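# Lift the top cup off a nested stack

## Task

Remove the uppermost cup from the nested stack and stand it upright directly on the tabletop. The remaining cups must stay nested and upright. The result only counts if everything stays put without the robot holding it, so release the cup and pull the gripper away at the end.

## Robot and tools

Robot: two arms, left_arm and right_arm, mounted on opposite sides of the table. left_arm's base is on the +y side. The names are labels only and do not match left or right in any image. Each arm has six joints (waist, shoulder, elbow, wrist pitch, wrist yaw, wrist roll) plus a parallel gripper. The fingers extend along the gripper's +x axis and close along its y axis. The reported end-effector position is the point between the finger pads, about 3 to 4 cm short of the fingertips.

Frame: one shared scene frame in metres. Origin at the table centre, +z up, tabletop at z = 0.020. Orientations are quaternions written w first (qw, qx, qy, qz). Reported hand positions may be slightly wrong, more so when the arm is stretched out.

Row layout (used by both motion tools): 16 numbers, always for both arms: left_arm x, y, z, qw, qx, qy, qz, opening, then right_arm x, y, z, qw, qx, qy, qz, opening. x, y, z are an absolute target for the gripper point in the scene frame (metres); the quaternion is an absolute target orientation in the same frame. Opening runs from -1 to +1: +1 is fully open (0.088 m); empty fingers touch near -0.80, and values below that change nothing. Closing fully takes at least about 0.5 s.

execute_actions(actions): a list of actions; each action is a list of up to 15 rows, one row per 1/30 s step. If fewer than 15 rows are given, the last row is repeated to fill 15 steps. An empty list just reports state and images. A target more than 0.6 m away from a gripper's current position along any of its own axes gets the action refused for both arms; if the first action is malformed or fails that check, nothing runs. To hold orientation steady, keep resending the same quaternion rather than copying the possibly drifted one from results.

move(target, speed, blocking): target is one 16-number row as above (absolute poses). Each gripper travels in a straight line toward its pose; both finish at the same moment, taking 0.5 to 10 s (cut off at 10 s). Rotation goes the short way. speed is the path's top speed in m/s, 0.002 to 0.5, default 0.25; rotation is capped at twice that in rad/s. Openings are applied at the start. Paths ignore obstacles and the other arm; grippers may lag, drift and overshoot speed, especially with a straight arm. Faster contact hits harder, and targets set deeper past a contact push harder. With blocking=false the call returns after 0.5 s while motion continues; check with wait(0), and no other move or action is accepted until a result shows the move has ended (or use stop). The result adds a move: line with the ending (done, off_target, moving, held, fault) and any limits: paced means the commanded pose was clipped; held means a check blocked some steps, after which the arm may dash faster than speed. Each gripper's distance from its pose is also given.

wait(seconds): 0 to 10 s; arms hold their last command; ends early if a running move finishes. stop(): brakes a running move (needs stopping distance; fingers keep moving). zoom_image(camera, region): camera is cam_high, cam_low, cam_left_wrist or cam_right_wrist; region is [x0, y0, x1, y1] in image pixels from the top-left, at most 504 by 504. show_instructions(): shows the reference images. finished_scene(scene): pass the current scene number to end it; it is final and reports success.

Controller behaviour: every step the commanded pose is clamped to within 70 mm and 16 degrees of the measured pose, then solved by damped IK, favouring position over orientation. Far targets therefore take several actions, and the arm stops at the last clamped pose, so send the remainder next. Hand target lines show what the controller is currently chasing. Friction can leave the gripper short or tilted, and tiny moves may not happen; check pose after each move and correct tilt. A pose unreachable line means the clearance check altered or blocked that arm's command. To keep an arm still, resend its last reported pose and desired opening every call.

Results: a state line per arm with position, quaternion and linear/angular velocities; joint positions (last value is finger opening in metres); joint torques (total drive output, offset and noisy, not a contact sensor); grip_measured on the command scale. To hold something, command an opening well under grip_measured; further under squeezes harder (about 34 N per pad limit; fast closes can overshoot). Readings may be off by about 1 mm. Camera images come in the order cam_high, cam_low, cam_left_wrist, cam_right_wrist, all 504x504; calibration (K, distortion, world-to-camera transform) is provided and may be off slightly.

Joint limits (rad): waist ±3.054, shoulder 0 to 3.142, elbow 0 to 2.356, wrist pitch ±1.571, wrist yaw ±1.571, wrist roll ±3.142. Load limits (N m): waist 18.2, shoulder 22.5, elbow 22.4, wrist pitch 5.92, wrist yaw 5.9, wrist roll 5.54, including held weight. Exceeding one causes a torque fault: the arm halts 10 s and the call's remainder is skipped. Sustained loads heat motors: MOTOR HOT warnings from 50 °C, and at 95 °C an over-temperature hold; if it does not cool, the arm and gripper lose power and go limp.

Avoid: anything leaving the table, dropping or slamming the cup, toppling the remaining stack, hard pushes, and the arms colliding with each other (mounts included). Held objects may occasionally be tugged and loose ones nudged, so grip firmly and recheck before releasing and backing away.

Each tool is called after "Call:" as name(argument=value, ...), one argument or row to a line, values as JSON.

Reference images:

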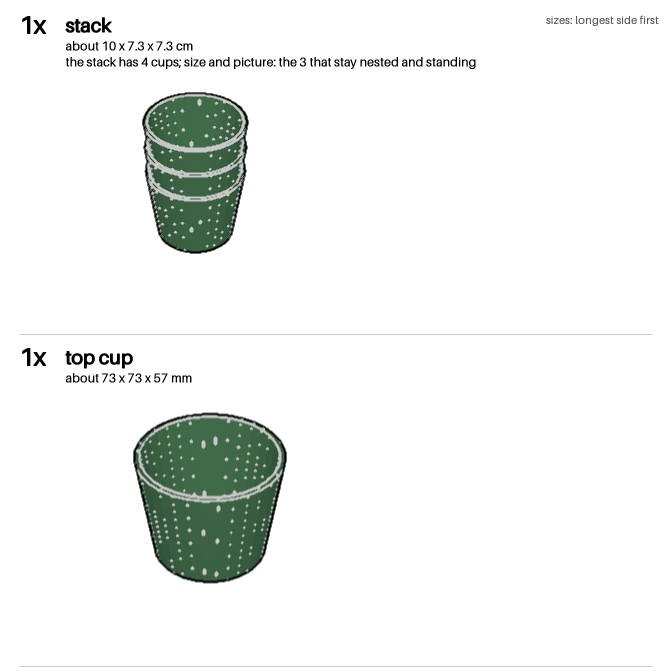

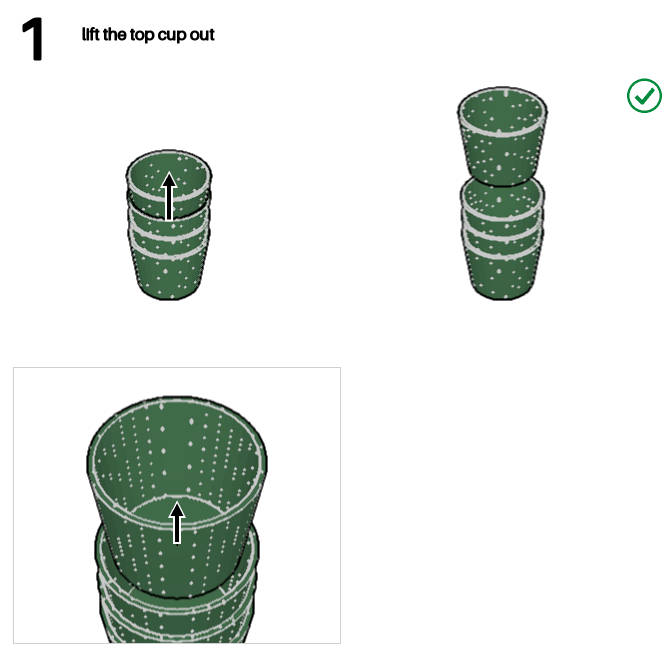

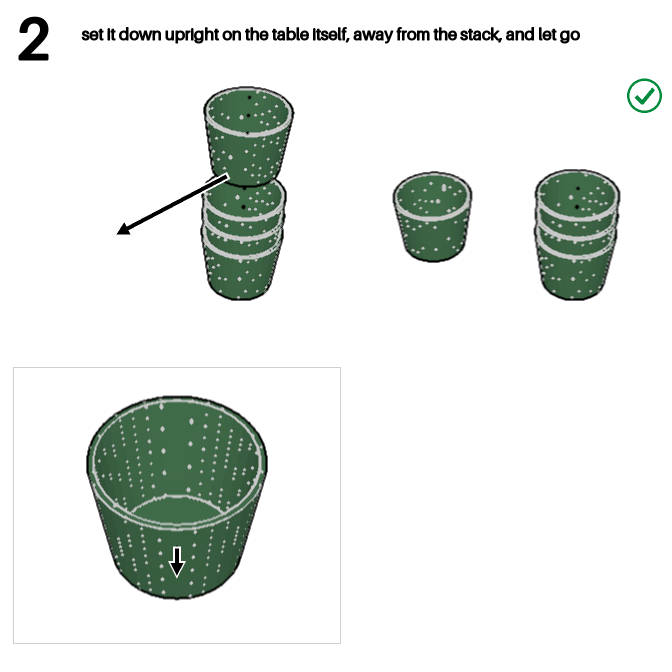

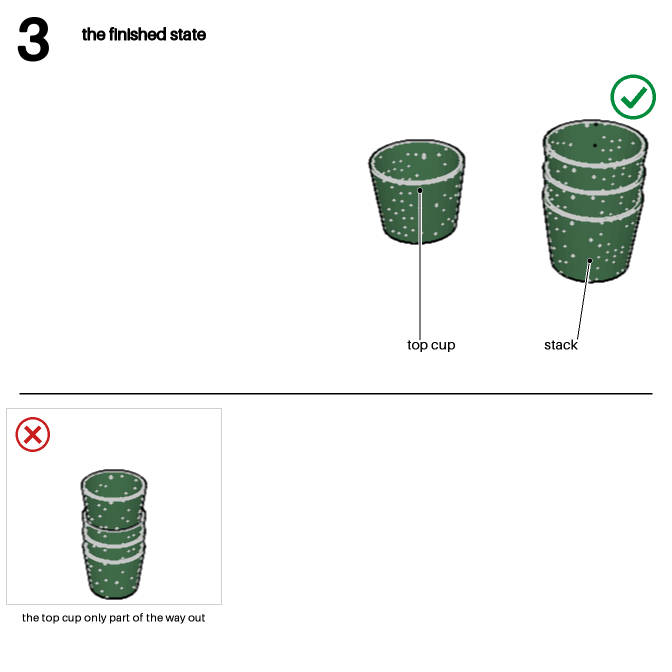

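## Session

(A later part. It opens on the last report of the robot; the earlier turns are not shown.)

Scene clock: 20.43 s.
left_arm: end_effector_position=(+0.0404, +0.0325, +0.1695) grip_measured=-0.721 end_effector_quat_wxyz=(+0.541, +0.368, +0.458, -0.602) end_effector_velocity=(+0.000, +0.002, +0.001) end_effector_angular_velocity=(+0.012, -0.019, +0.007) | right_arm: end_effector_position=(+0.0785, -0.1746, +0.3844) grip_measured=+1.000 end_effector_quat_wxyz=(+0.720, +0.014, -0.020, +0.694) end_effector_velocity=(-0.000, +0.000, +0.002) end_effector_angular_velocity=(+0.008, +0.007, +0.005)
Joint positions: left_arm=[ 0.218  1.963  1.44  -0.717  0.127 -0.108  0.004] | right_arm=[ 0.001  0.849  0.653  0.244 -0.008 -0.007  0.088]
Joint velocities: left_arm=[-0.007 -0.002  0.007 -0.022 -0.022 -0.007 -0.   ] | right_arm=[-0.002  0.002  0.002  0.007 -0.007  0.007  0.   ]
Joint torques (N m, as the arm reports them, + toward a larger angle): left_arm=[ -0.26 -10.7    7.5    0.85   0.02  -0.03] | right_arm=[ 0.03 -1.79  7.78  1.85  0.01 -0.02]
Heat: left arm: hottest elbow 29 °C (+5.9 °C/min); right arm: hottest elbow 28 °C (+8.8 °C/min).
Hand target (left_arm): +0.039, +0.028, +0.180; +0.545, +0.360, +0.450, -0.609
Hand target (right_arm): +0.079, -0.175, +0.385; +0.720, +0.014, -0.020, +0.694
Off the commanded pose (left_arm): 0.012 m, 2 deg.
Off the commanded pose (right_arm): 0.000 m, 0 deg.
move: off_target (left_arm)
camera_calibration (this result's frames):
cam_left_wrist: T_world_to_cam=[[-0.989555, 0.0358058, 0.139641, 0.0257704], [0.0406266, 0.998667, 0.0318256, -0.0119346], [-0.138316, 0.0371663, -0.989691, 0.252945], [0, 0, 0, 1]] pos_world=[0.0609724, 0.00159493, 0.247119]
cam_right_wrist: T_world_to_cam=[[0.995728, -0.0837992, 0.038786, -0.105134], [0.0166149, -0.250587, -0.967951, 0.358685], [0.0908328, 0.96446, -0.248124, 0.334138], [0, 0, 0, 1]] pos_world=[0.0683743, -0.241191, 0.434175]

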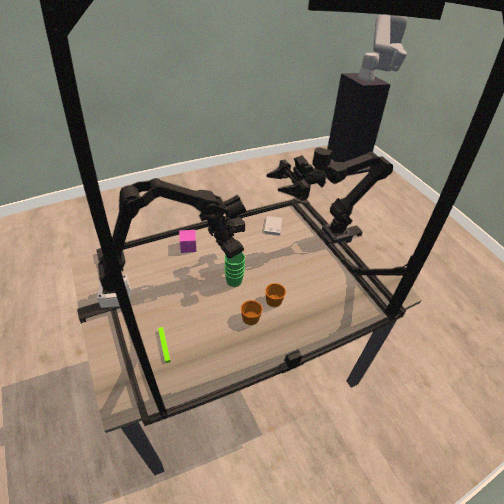

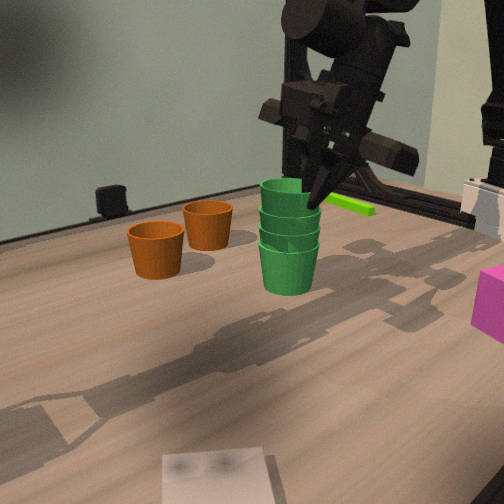

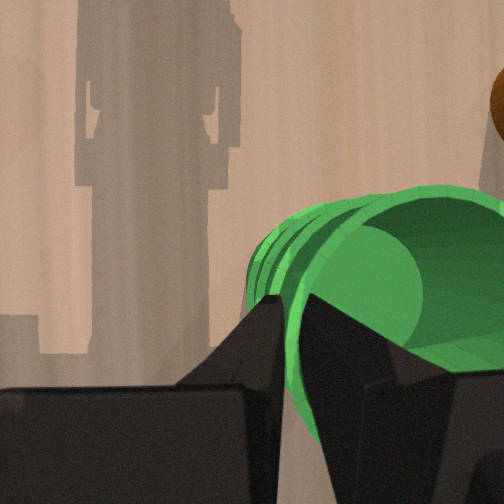

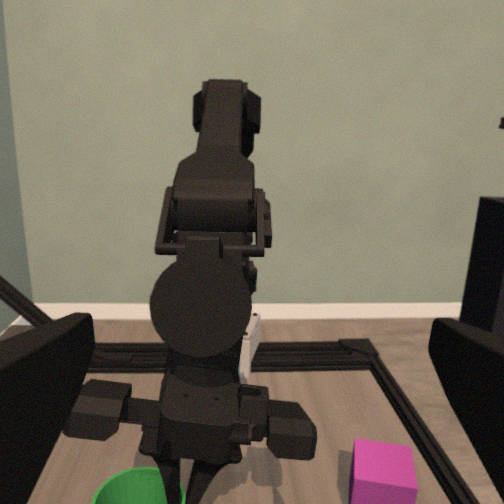

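Call:
move(
  target=[0.039,0.028,0.228,0.545,0.36,0.45,-0.609,-1,0.0785,-0.1747,0.3847,0.72,0.014,-0.02,0.694,1],
  speed=0.07,
)

Call:
move(
  target=[0.039,0.13,0.22,0.545,0.36,0.45,-0.609,-1,0.0785,-0.1747,0.3847,0.72,0.014,-0.02,0.694,1],
  speed=0.15,
)

Call:
move(
  target=[0.039,0.18,0.102,0.545,0.36,0.45,-0.609,-1,0.0785,-0.1747,0.3847,0.72,0.014,-0.02,0.694,1],
  speed=0.12,
)

Scene clock: 24.33 s.
left_arm: end_effector_position=(+0.0403, +0.0307, +0.2151) grip_measured=-0.722 end_effector_quat_wxyz=(+0.540, +0.369, +0.460, -0.601) end_effector_velocity=(+0.000, +0.003, +0.002) end_effector_angular_velocity=(+0.013, -0.005, +0.007) | right_arm: end_effector_position=(+0.0785, -0.1746, +0.3844) grip_measured=+1.000 end_effector_quat_wxyz=(+0.720, +0.014, -0.020, +0.694) end_effector_velocity=(+0.002, -0.002, -0.001) end_effector_angular_velocity=(-0.003, -0.007, -0.010)
Joint positions: left_arm=[ 0.218  1.939  1.592 -0.898  0.127 -0.108  0.004] | right_arm=[ 0.001  0.849  0.653  0.244 -0.008 -0.007  0.088]
Joint velocities: left_arm=[-0.002 -0.002  0.007 -0.022 -0.007 -0.007 -0.   ] | right_arm=[-0.002 -0.007 -0.002 -0.007  0.007 -0.007  0.   ]
Joint torques (N m, as the arm reports them, + toward a larger angle): left_arm=[ -0.27 -11.32   7.75   0.79   0.02  -0.03] | right_arm=[-0.02 -1.73  7.6   1.83  0.01  0.  ]
Heat: left arm: hottest elbow 30 °C (+7.4 °C/min); right arm: hottest elbow 28 °C (+7.4 °C/min).
Hand target (left_arm): +0.039, +0.028, +0.228; +0.545, +0.360, +0.450, -0.609
Hand target (right_arm): +0.078, -0.175, +0.385; +0.720, +0.014, -0.020, +0.694
Off the commanded pose (left_arm): 0.013 m, 2 deg.
Off the commanded pose (right_arm): 0.000 m, 0 deg.
move: off_target (left_arm)
camera_calibration (this result's frames):
cam_left_wrist: T_world_to_cam=[[-0.989591, 0.0351678, 0.139543, 0.0194089], [0.0406176, 0.998512, 0.0364, -0.0125909], [-0.138055, 0.041689, -0.989547, 0.297936], [0, 0, 0, 1]] pos_world=[0.0608498, -0.000531051, 0.292572]
cam_right_wrist: T_world_to_cam=[[0.995728, -0.0837992, 0.038786, -0.105134], [0.0166149, -0.250587, -0.967951, 0.358685], [0.0908328, 0.96446, -0.248124, 0.334138], [0, 0, 0, 1]] pos_world=[0.0683743, -0.241191, 0.434175]

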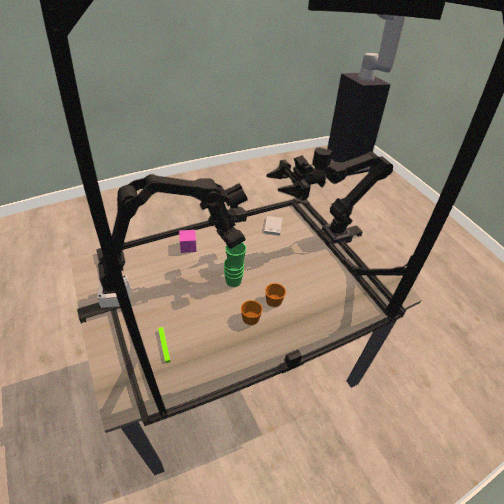

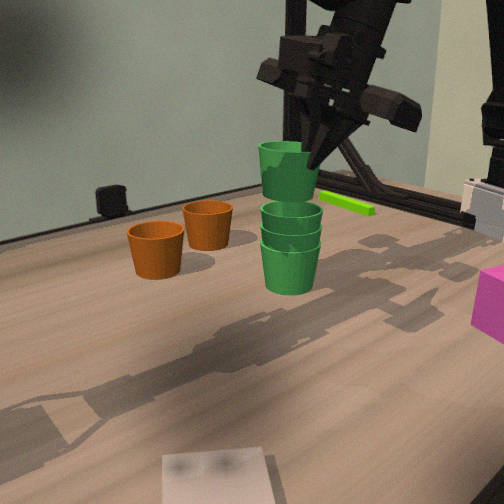

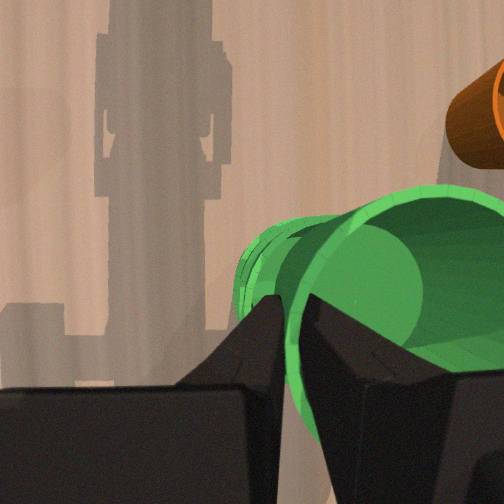

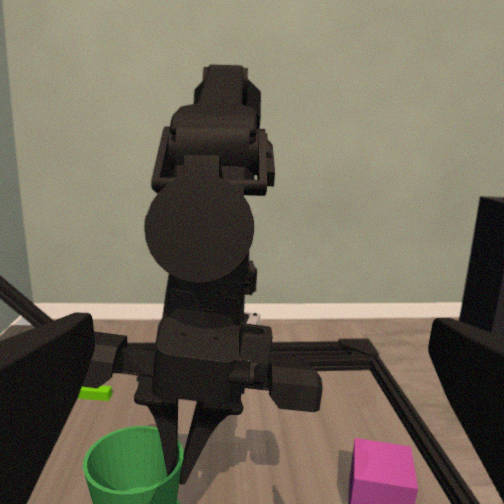

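Scene clock: 25.53 s.
left_arm: end_effector_position=(+0.0400, +0.1281, +0.2173) grip_measured=-0.722 end_effector_quat_wxyz=(+0.542, +0.363, +0.454, -0.607) end_effector_velocity=(+0.003, +0.009, -0.004) end_effector_angular_velocity=(+0.026, -0.020, +0.012) | right_arm: end_effector_position=(+0.0785, -0.1746, +0.3845) grip_measured=+1.000 end_effector_quat_wxyz=(+0.720, +0.014, -0.020, +0.694) end_effector_velocity=(-0.003, -0.000, +0.000) end_effector_angular_velocity=(-0.003, -0.008, +0.019)
Joint positions: left_arm=[ 0.199  1.555  1.139 -0.806  0.124 -0.124  0.004] | right_arm=[ 0.001  0.849  0.653  0.244 -0.008 -0.007  0.088]
Joint velocities: left_arm=[-0.002 -0.012 -0.017 -0.022 -0.022 -0.007 -0.   ] | right_arm=[-0.002 -0.002  0.002 -0.007 -0.022 -0.007  0.   ]
Joint torques (N m, as the arm reports them, + toward a larger angle): left_arm=[-0.34 -8.05  5.31  1.2  -0.14 -0.1 ] | right_arm=[-0.23 -1.69  7.63  1.84  0.02  0.05]
Heat: left arm: hottest elbow 30 °C (+7.0 °C/min); right arm: hottest elbow 28 °C (+7.0 °C/min).
Hand target (left_arm): +0.040, +0.130, +0.220; +0.545, +0.360, +0.450, -0.609
Hand target (right_arm): +0.078, -0.175, +0.385; +0.720, +0.014, -0.020, +0.694
Off the commanded pose (left_arm): 0.003 m, 1 deg.
Off the commanded pose (right_arm): 0.000 m, 0 deg.
move: done
camera_calibration (this result's frames):
cam_left_wrist: T_world_to_cam=[[-0.988949, 0.0408446, 0.142517, 0.0140116], [0.0433943, 0.998948, 0.0148273, -0.105373], [-0.141762, 0.0208479, -0.989681, 0.298916], [0, 0, 0, 1]] pos_world=[0.0608043, 0.0984584, 0.295398]
cam_right_wrist: T_world_to_cam=[[0.995727, -0.083814, 0.0387711, -0.105134], [0.0166315, -0.250218, -0.968047, 0.358864], [0.090837, 0.964555, -0.247755, 0.334036], [0, 0, 0, 1]] pos_world=[0.0683732, -0.241214, 0.434232]

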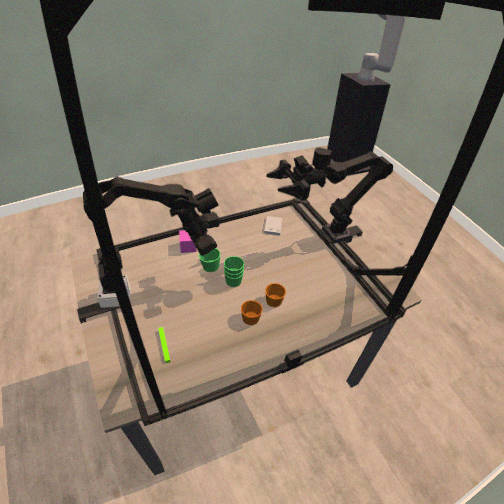

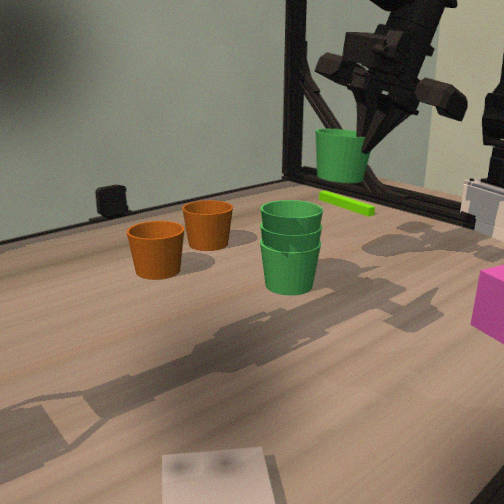

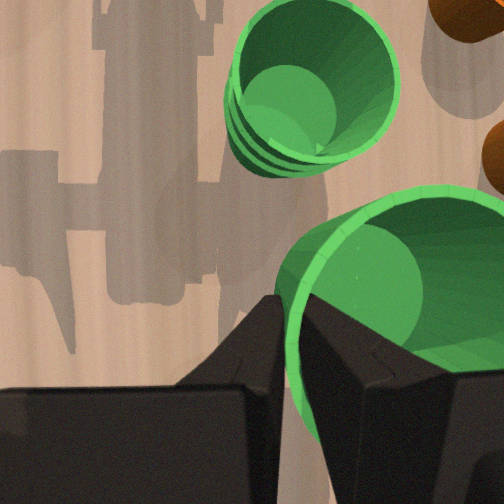

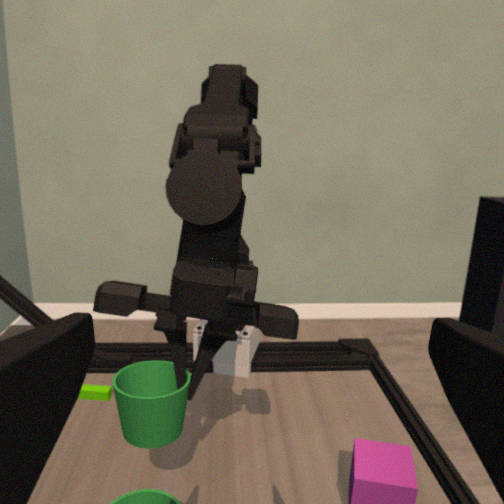

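Scene clock: 27.03 s.
left_arm: end_effector_position=(+0.0396, +0.1780, +0.1068) grip_measured=-0.722 end_effector_quat_wxyz=(+0.546, +0.356, +0.447, -0.613) end_effector_velocity=(+0.000, -0.000, -0.001) end_effector_angular_velocity=(-0.012, -0.003, +0.007) | right_arm: end_effector_position=(+0.0785, -0.1746, +0.3845) grip_measured=+1.000 end_effector_quat_wxyz=(+0.720, +0.014, -0.020, +0.694) end_effector_velocity=(-0.000, -0.000, -0.002) end_effector_angular_velocity=(-0.008, -0.022, +0.004)
Joint positions: left_arm=[ 0.181  1.54   0.632 -0.289  0.117 -0.142  0.004] | right_arm=[ 0.001  0.849  0.653  0.244 -0.008 -0.007  0.088]
Joint velocities: left_arm=[-0.002 -0.002 -0.012  0.022 -0.007 -0.007 -0.   ] | right_arm=[-0.002 -0.002 -0.002 -0.007 -0.007 -0.022  0.   ]
Joint torques (N m, as the arm reports them, + toward a larger angle): left_arm=[-0.33 -4.39  4.45  1.23 -0.16 -0.12] | right_arm=[-0.17 -1.8   7.6   1.8  -0.01 -0.01]
Heat: left arm: hottest elbow 30 °C (+6.7 °C/min); right arm: hottest elbow 28 °C (+6.7 °C/min).
Hand target (left_arm): +0.039, +0.181, +0.102; +0.545, +0.360, +0.450, -0.609
Hand target (right_arm): +0.078, -0.175, +0.385; +0.720, +0.014, -0.020, +0.694
Off the commanded pose (left_arm): 0.005 m, 1 deg.
Off the commanded pose (right_arm): 0.000 m, 0 deg.
move: done
camera_calibration (this result's frames):
cam_left_wrist: T_world_to_cam=[[-0.988695, 0.0437264, 0.143424, 0.0267011], [0.0430959, 0.999043, -0.00750093, -0.151162], [-0.143614, -0.00123515, -0.989633, 0.192418], [0, 0, 0, 1]] pos_world=[0.0605478, 0.150088, 0.18546]
cam_right_wrist: T_world_to_cam=[[0.995727, -0.083814, 0.0387711, -0.105134], [0.0166315, -0.250218, -0.968047, 0.358864], [0.090837, 0.964555, -0.247755, 0.334036], [0, 0, 0, 1]] pos_world=[0.0683732, -0.241214, 0.434232]

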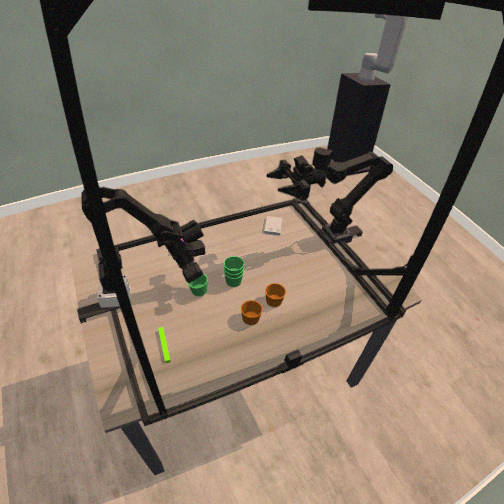

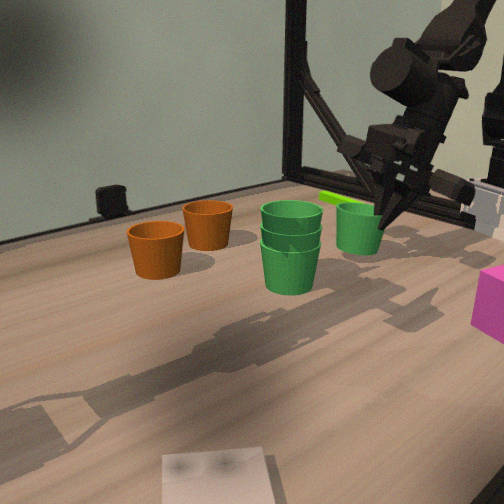

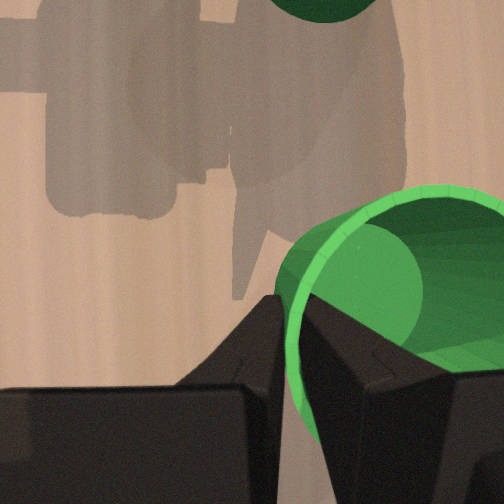

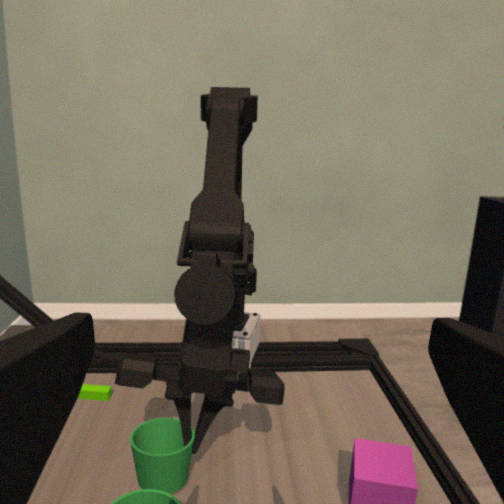

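Call:
move(
  target=[0.039,0.18,0.094,0.54,0.367,0.457,-0.604,-1,0.0785,-0.1747,0.3847,0.72,0.014,-0.02,0.694,1],
  speed=0.03,
)

Call:
execute_actions(
  actions=[
    [[0.039,0.18,0.094,0.54,0.367,0.457,-0.604,-0.3,0.0785,-0.1747,0.3847,0.72,0.014,-0.02,0.694,1]],
  ],
)

Call:
move(
  target=[0.05,0.22,0.24,0.545,0.36,0.45,-0.609,-0.3,0.0785,-0.1747,0.3847,0.72,0.014,-0.02,0.694,1],
)

Scene clock: 30.03 s.
left_arm: end_effector_position=(+0.0398, +0.1804, +0.0959) grip_measured=-0.723 end_effector_quat_wxyz=(+0.541, +0.366, +0.456, -0.605) end_effector_velocity=(+0.003, +0.002, -0.002) end_effector_angular_velocity=(+0.011, -0.019, +0.012) | right_arm: end_effector_position=(+0.0785, -0.1746, +0.3845) grip_measured=+1.000 end_effector_quat_wxyz=(+0.720, +0.014, -0.020, +0.694) end_effector_velocity=(+0.002, -0.001, -0.001) end_effector_angular_velocity=(+0.001, -0.036, -0.011)
Joint positions: left_arm=[ 0.181  1.582  0.63  -0.276  0.117 -0.142  0.004] | right_arm=[ 0.001  0.849  0.653  0.244 -0.008 -0.007  0.088]
Joint velocities: left_arm=[-0.002  0.002 -0.002 -0.007 -0.022 -0.007 -0.   ] | right_arm=[-0.002 -0.002 -0.007  0.007  0.007 -0.037  0.   ]
Joint torques (N m, as the arm reports them, + toward a larger angle): left_arm=[-0.29 -4.38  5.16  1.2   0.01 -0.04] | right_arm=[-0.13 -1.77  7.64  1.84  0.   -0.05]
Heat: left arm: hottest elbow 30 °C (+6.0 °C/min); right arm: hottest elbow 29 °C (+8.0 °C/min).
Hand target (left_arm): +0.039, +0.180, +0.094; +0.540, +0.367, +0.457, -0.604
Hand target (right_arm): +0.078, -0.175, +0.385; +0.720, +0.014, -0.020, +0.694
Off the commanded pose (left_arm): 0.002 m, 0 deg.
Off the commanded pose (right_arm): 0.000 m, 0 deg.
move: done
camera_calibration (this result's frames):
cam_left_wrist: T_world_to_cam=[[-0.989213, 0.0390035, 0.141198, 0.0294746], [0.0428257, 0.998791, 0.0241318, -0.156584], [-0.140086, 0.0299184, -0.989687, 0.175894], [0, 0, 0, 1]] pos_world=[0.0605029, 0.149983, 0.173697]
cam_right_wrist: T_world_to_cam=[[0.995727, -0.083814, 0.0387711, -0.105134], [0.0166315, -0.250218, -0.968047, 0.358864], [0.090837, 0.964555, -0.247755, 0.334036], [0, 0, 0, 1]] pos_world=[0.0683732, -0.241214, 0.434232]

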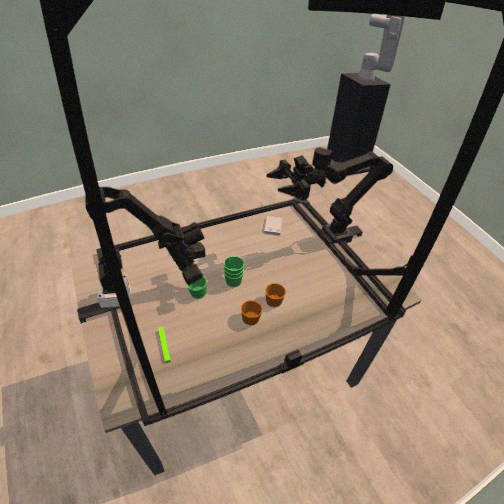

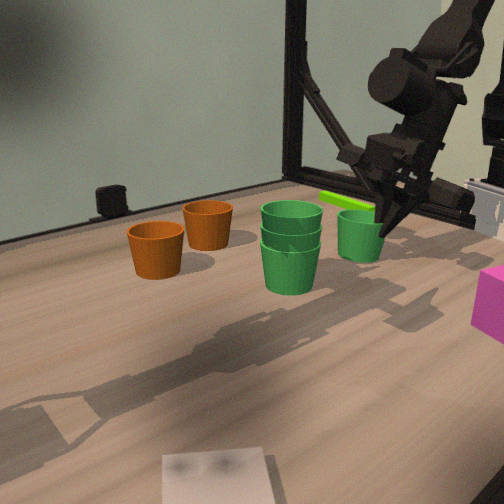

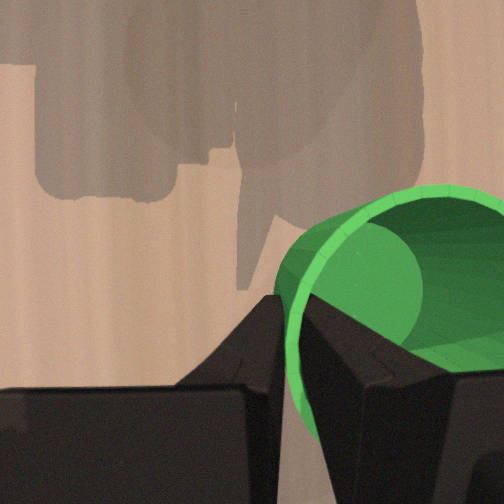

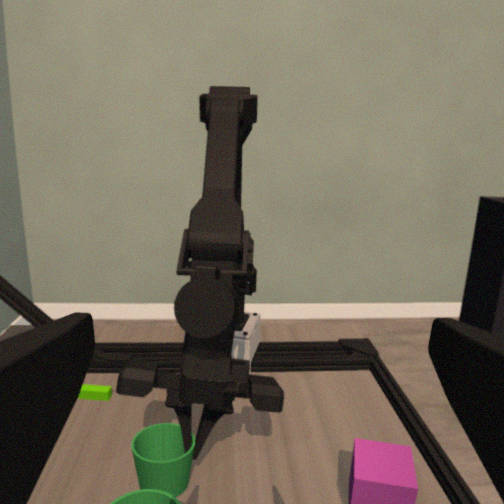

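Scene clock: 30.53 s.
left_arm: end_effector_position=(+0.0398, +0.1801, +0.0957) grip_measured=-0.311 end_effector_quat_wxyz=(+0.541, +0.365, +0.456, -0.605) end_effector_velocity=(-0.002, -0.001, +0.001) end_effector_angular_velocity=(-0.006, +0.010, +0.002) | right_arm: end_effector_position=(+0.0785, -0.1746, +0.3845) grip_measured=+1.000 end_effector_quat_wxyz=(+0.720, +0.014, -0.020, +0.694) end_effector_velocity=(-0.004, -0.000, -0.005) end_effector_angular_velocity=(-0.022, -0.007, +0.024)
Joint positions: left_arm=[ 0.181  1.583  0.63  -0.274  0.117 -0.142  0.024] | right_arm=[ 0.001  0.849  0.653  0.244 -0.008 -0.007  0.088]
Joint velocities: left_arm=[-0.002 -0.002 -0.002  0.007  0.007 -0.007  0.004] | right_arm=[ 0.002 -0.002 -0.002 -0.022 -0.022 -0.007  0.   ]
Joint torques (N m, as the arm reports them, + toward a larger angle): left_arm=[-0.28 -4.33  5.15  1.15  0.01 -0.05] | right_arm=[-0.16 -1.84  7.55  1.82  0.02 -0.01]
Heat: left arm: hottest elbow 30 °C (+5.9 °C/min); right arm: hottest elbow 29 °C (+7.9 °C/min).
Hand target (left_arm): +0.039, +0.180, +0.094; +0.540, +0.367, +0.457, -0.604
Hand target (right_arm): +0.078, -0.175, +0.385; +0.720, +0.014, -0.020, +0.694
Off the commanded pose (left_arm): 0.002 m, 0 deg.
Off the commanded pose (right_arm): 0.000 m, 0 deg.
camera_calibration (this result's frames):
cam_left_wrist: T_world_to_cam=[[-0.989203, 0.0391107, 0.14124, 0.0294597], [0.0428274, 0.998809, 0.0233701, -0.156242], [-0.140157, 0.0291667, -0.9897, 0.175873], [0, 0, 0, 1]] pos_world=[0.060483, 0.149774, 0.173552]
cam_right_wrist: T_world_to_cam=[[0.995727, -0.083814, 0.0387711, -0.105134], [0.0166315, -0.250218, -0.968047, 0.358864], [0.090837, 0.964555, -0.247755, 0.334036], [0, 0, 0, 1]] pos_world=[0.0683732, -0.241214, 0.434232]

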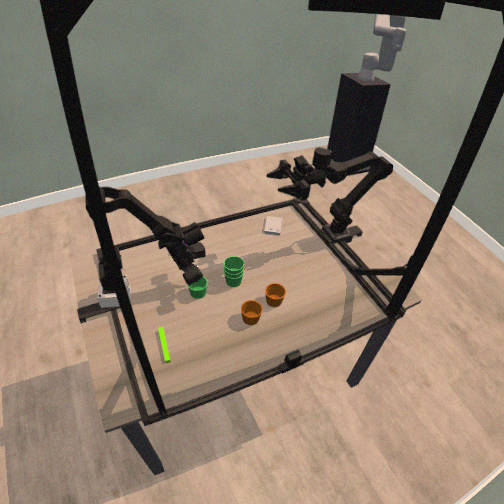

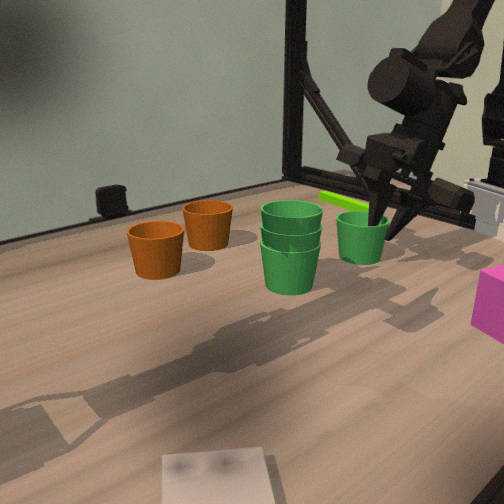

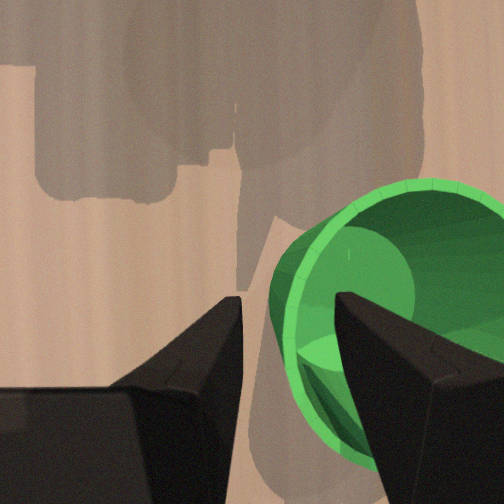

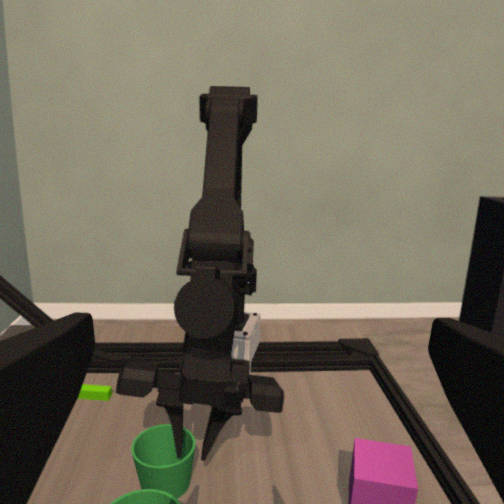

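Scene clock: 31.77 s.
left_arm: end_effector_position=(+0.0501, +0.2212, +0.2322) grip_measured=-0.300 end_effector_quat_wxyz=(+0.542, +0.368, +0.456, -0.602) end_effector_velocity=(+0.002, +0.005, +0.003) end_effector_angular_velocity=(+0.018, -0.006, +0.012) | right_arm: end_effector_position=(+0.0785, -0.1746, +0.3845) grip_measured=+1.000 end_effector_quat_wxyz=(+0.720, +0.014, -0.020, +0.694) end_effector_velocity=(-0.000, -0.000, -0.003) end_effector_angular_velocity=(-0.018, -0.036, +0.003)
Joint positions: left_arm=[ 0.208  1.187  0.912 -0.96   0.12  -0.116  0.024] | right_arm=[ 0.001  0.849  0.653  0.244 -0.008 -0.007  0.088]
Joint velocities: left_arm=[ 0.002 -0.007  0.012 -0.037 -0.007 -0.007 -0.   ] | right_arm=[-0.002 -0.002  0.002 -0.022 -0.007 -0.037  0.   ]
Joint torques (N m, as the arm reports them, + toward a larger angle): left_arm=[ 0.34 -4.82  7.72  0.83  0.26  0.18] | right_arm=[-0.13 -1.85  7.57  1.81  0.02  0.01]
Heat: left arm: hottest elbow 30 °C (+5.7 °C/min); right arm: hottest elbow 29 °C (+7.6 °C/min).
Hand target (left_arm): +0.050, +0.219, +0.240; +0.545, +0.360, +0.450, -0.609
Hand target (right_arm): +0.078, -0.175, +0.385; +0.720, +0.014, -0.020, +0.694
Off the commanded pose (left_arm): 0.008 m, 1 deg.
Off the commanded pose (right_arm): 0.000 m, 0 deg.
move: done
camera_calibration (this result's frames):
cam_left_wrist: T_world_to_cam=[[-0.990077, 0.0362023, 0.13578, 0.0206568], [0.0402714, 0.998815, 0.0273409, -0.20169], [-0.13463, 0.0325377, -0.990362, 0.310316], [0, 0, 0, 1]] pos_world=[0.0703518, 0.190606, 0.310034]
cam_right_wrist: T_world_to_cam=[[0.995727, -0.083814, 0.0387711, -0.105134], [0.0166315, -0.250218, -0.968047, 0.358864], [0.090837, 0.964555, -0.247755, 0.334036], [0, 0, 0, 1]] pos_world=[0.0683732, -0.241214, 0.434232]

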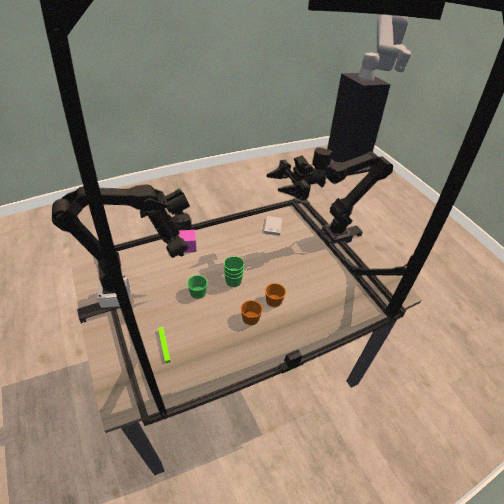

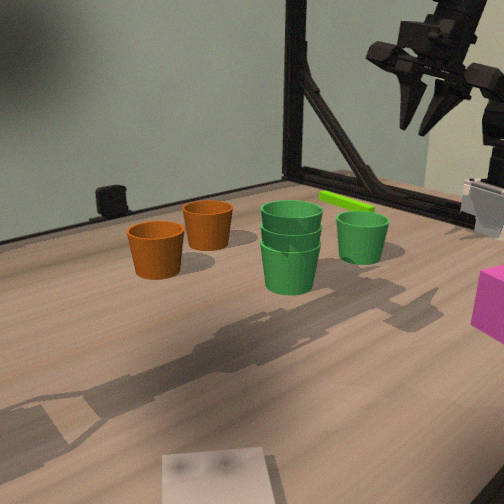

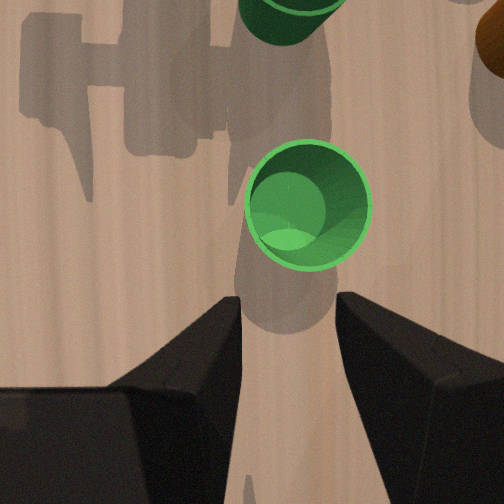

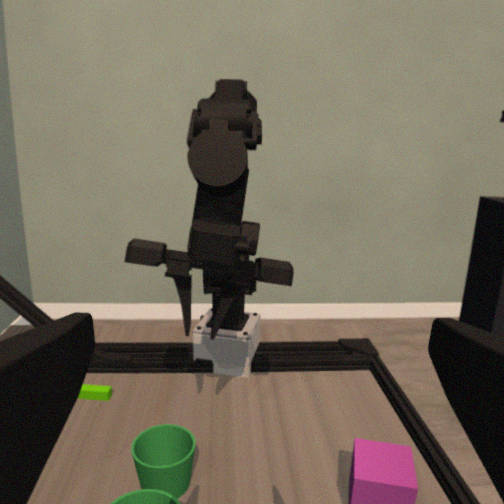

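Call:
finished_scene(
  scene=1,
)

The scene is finished: the task was done.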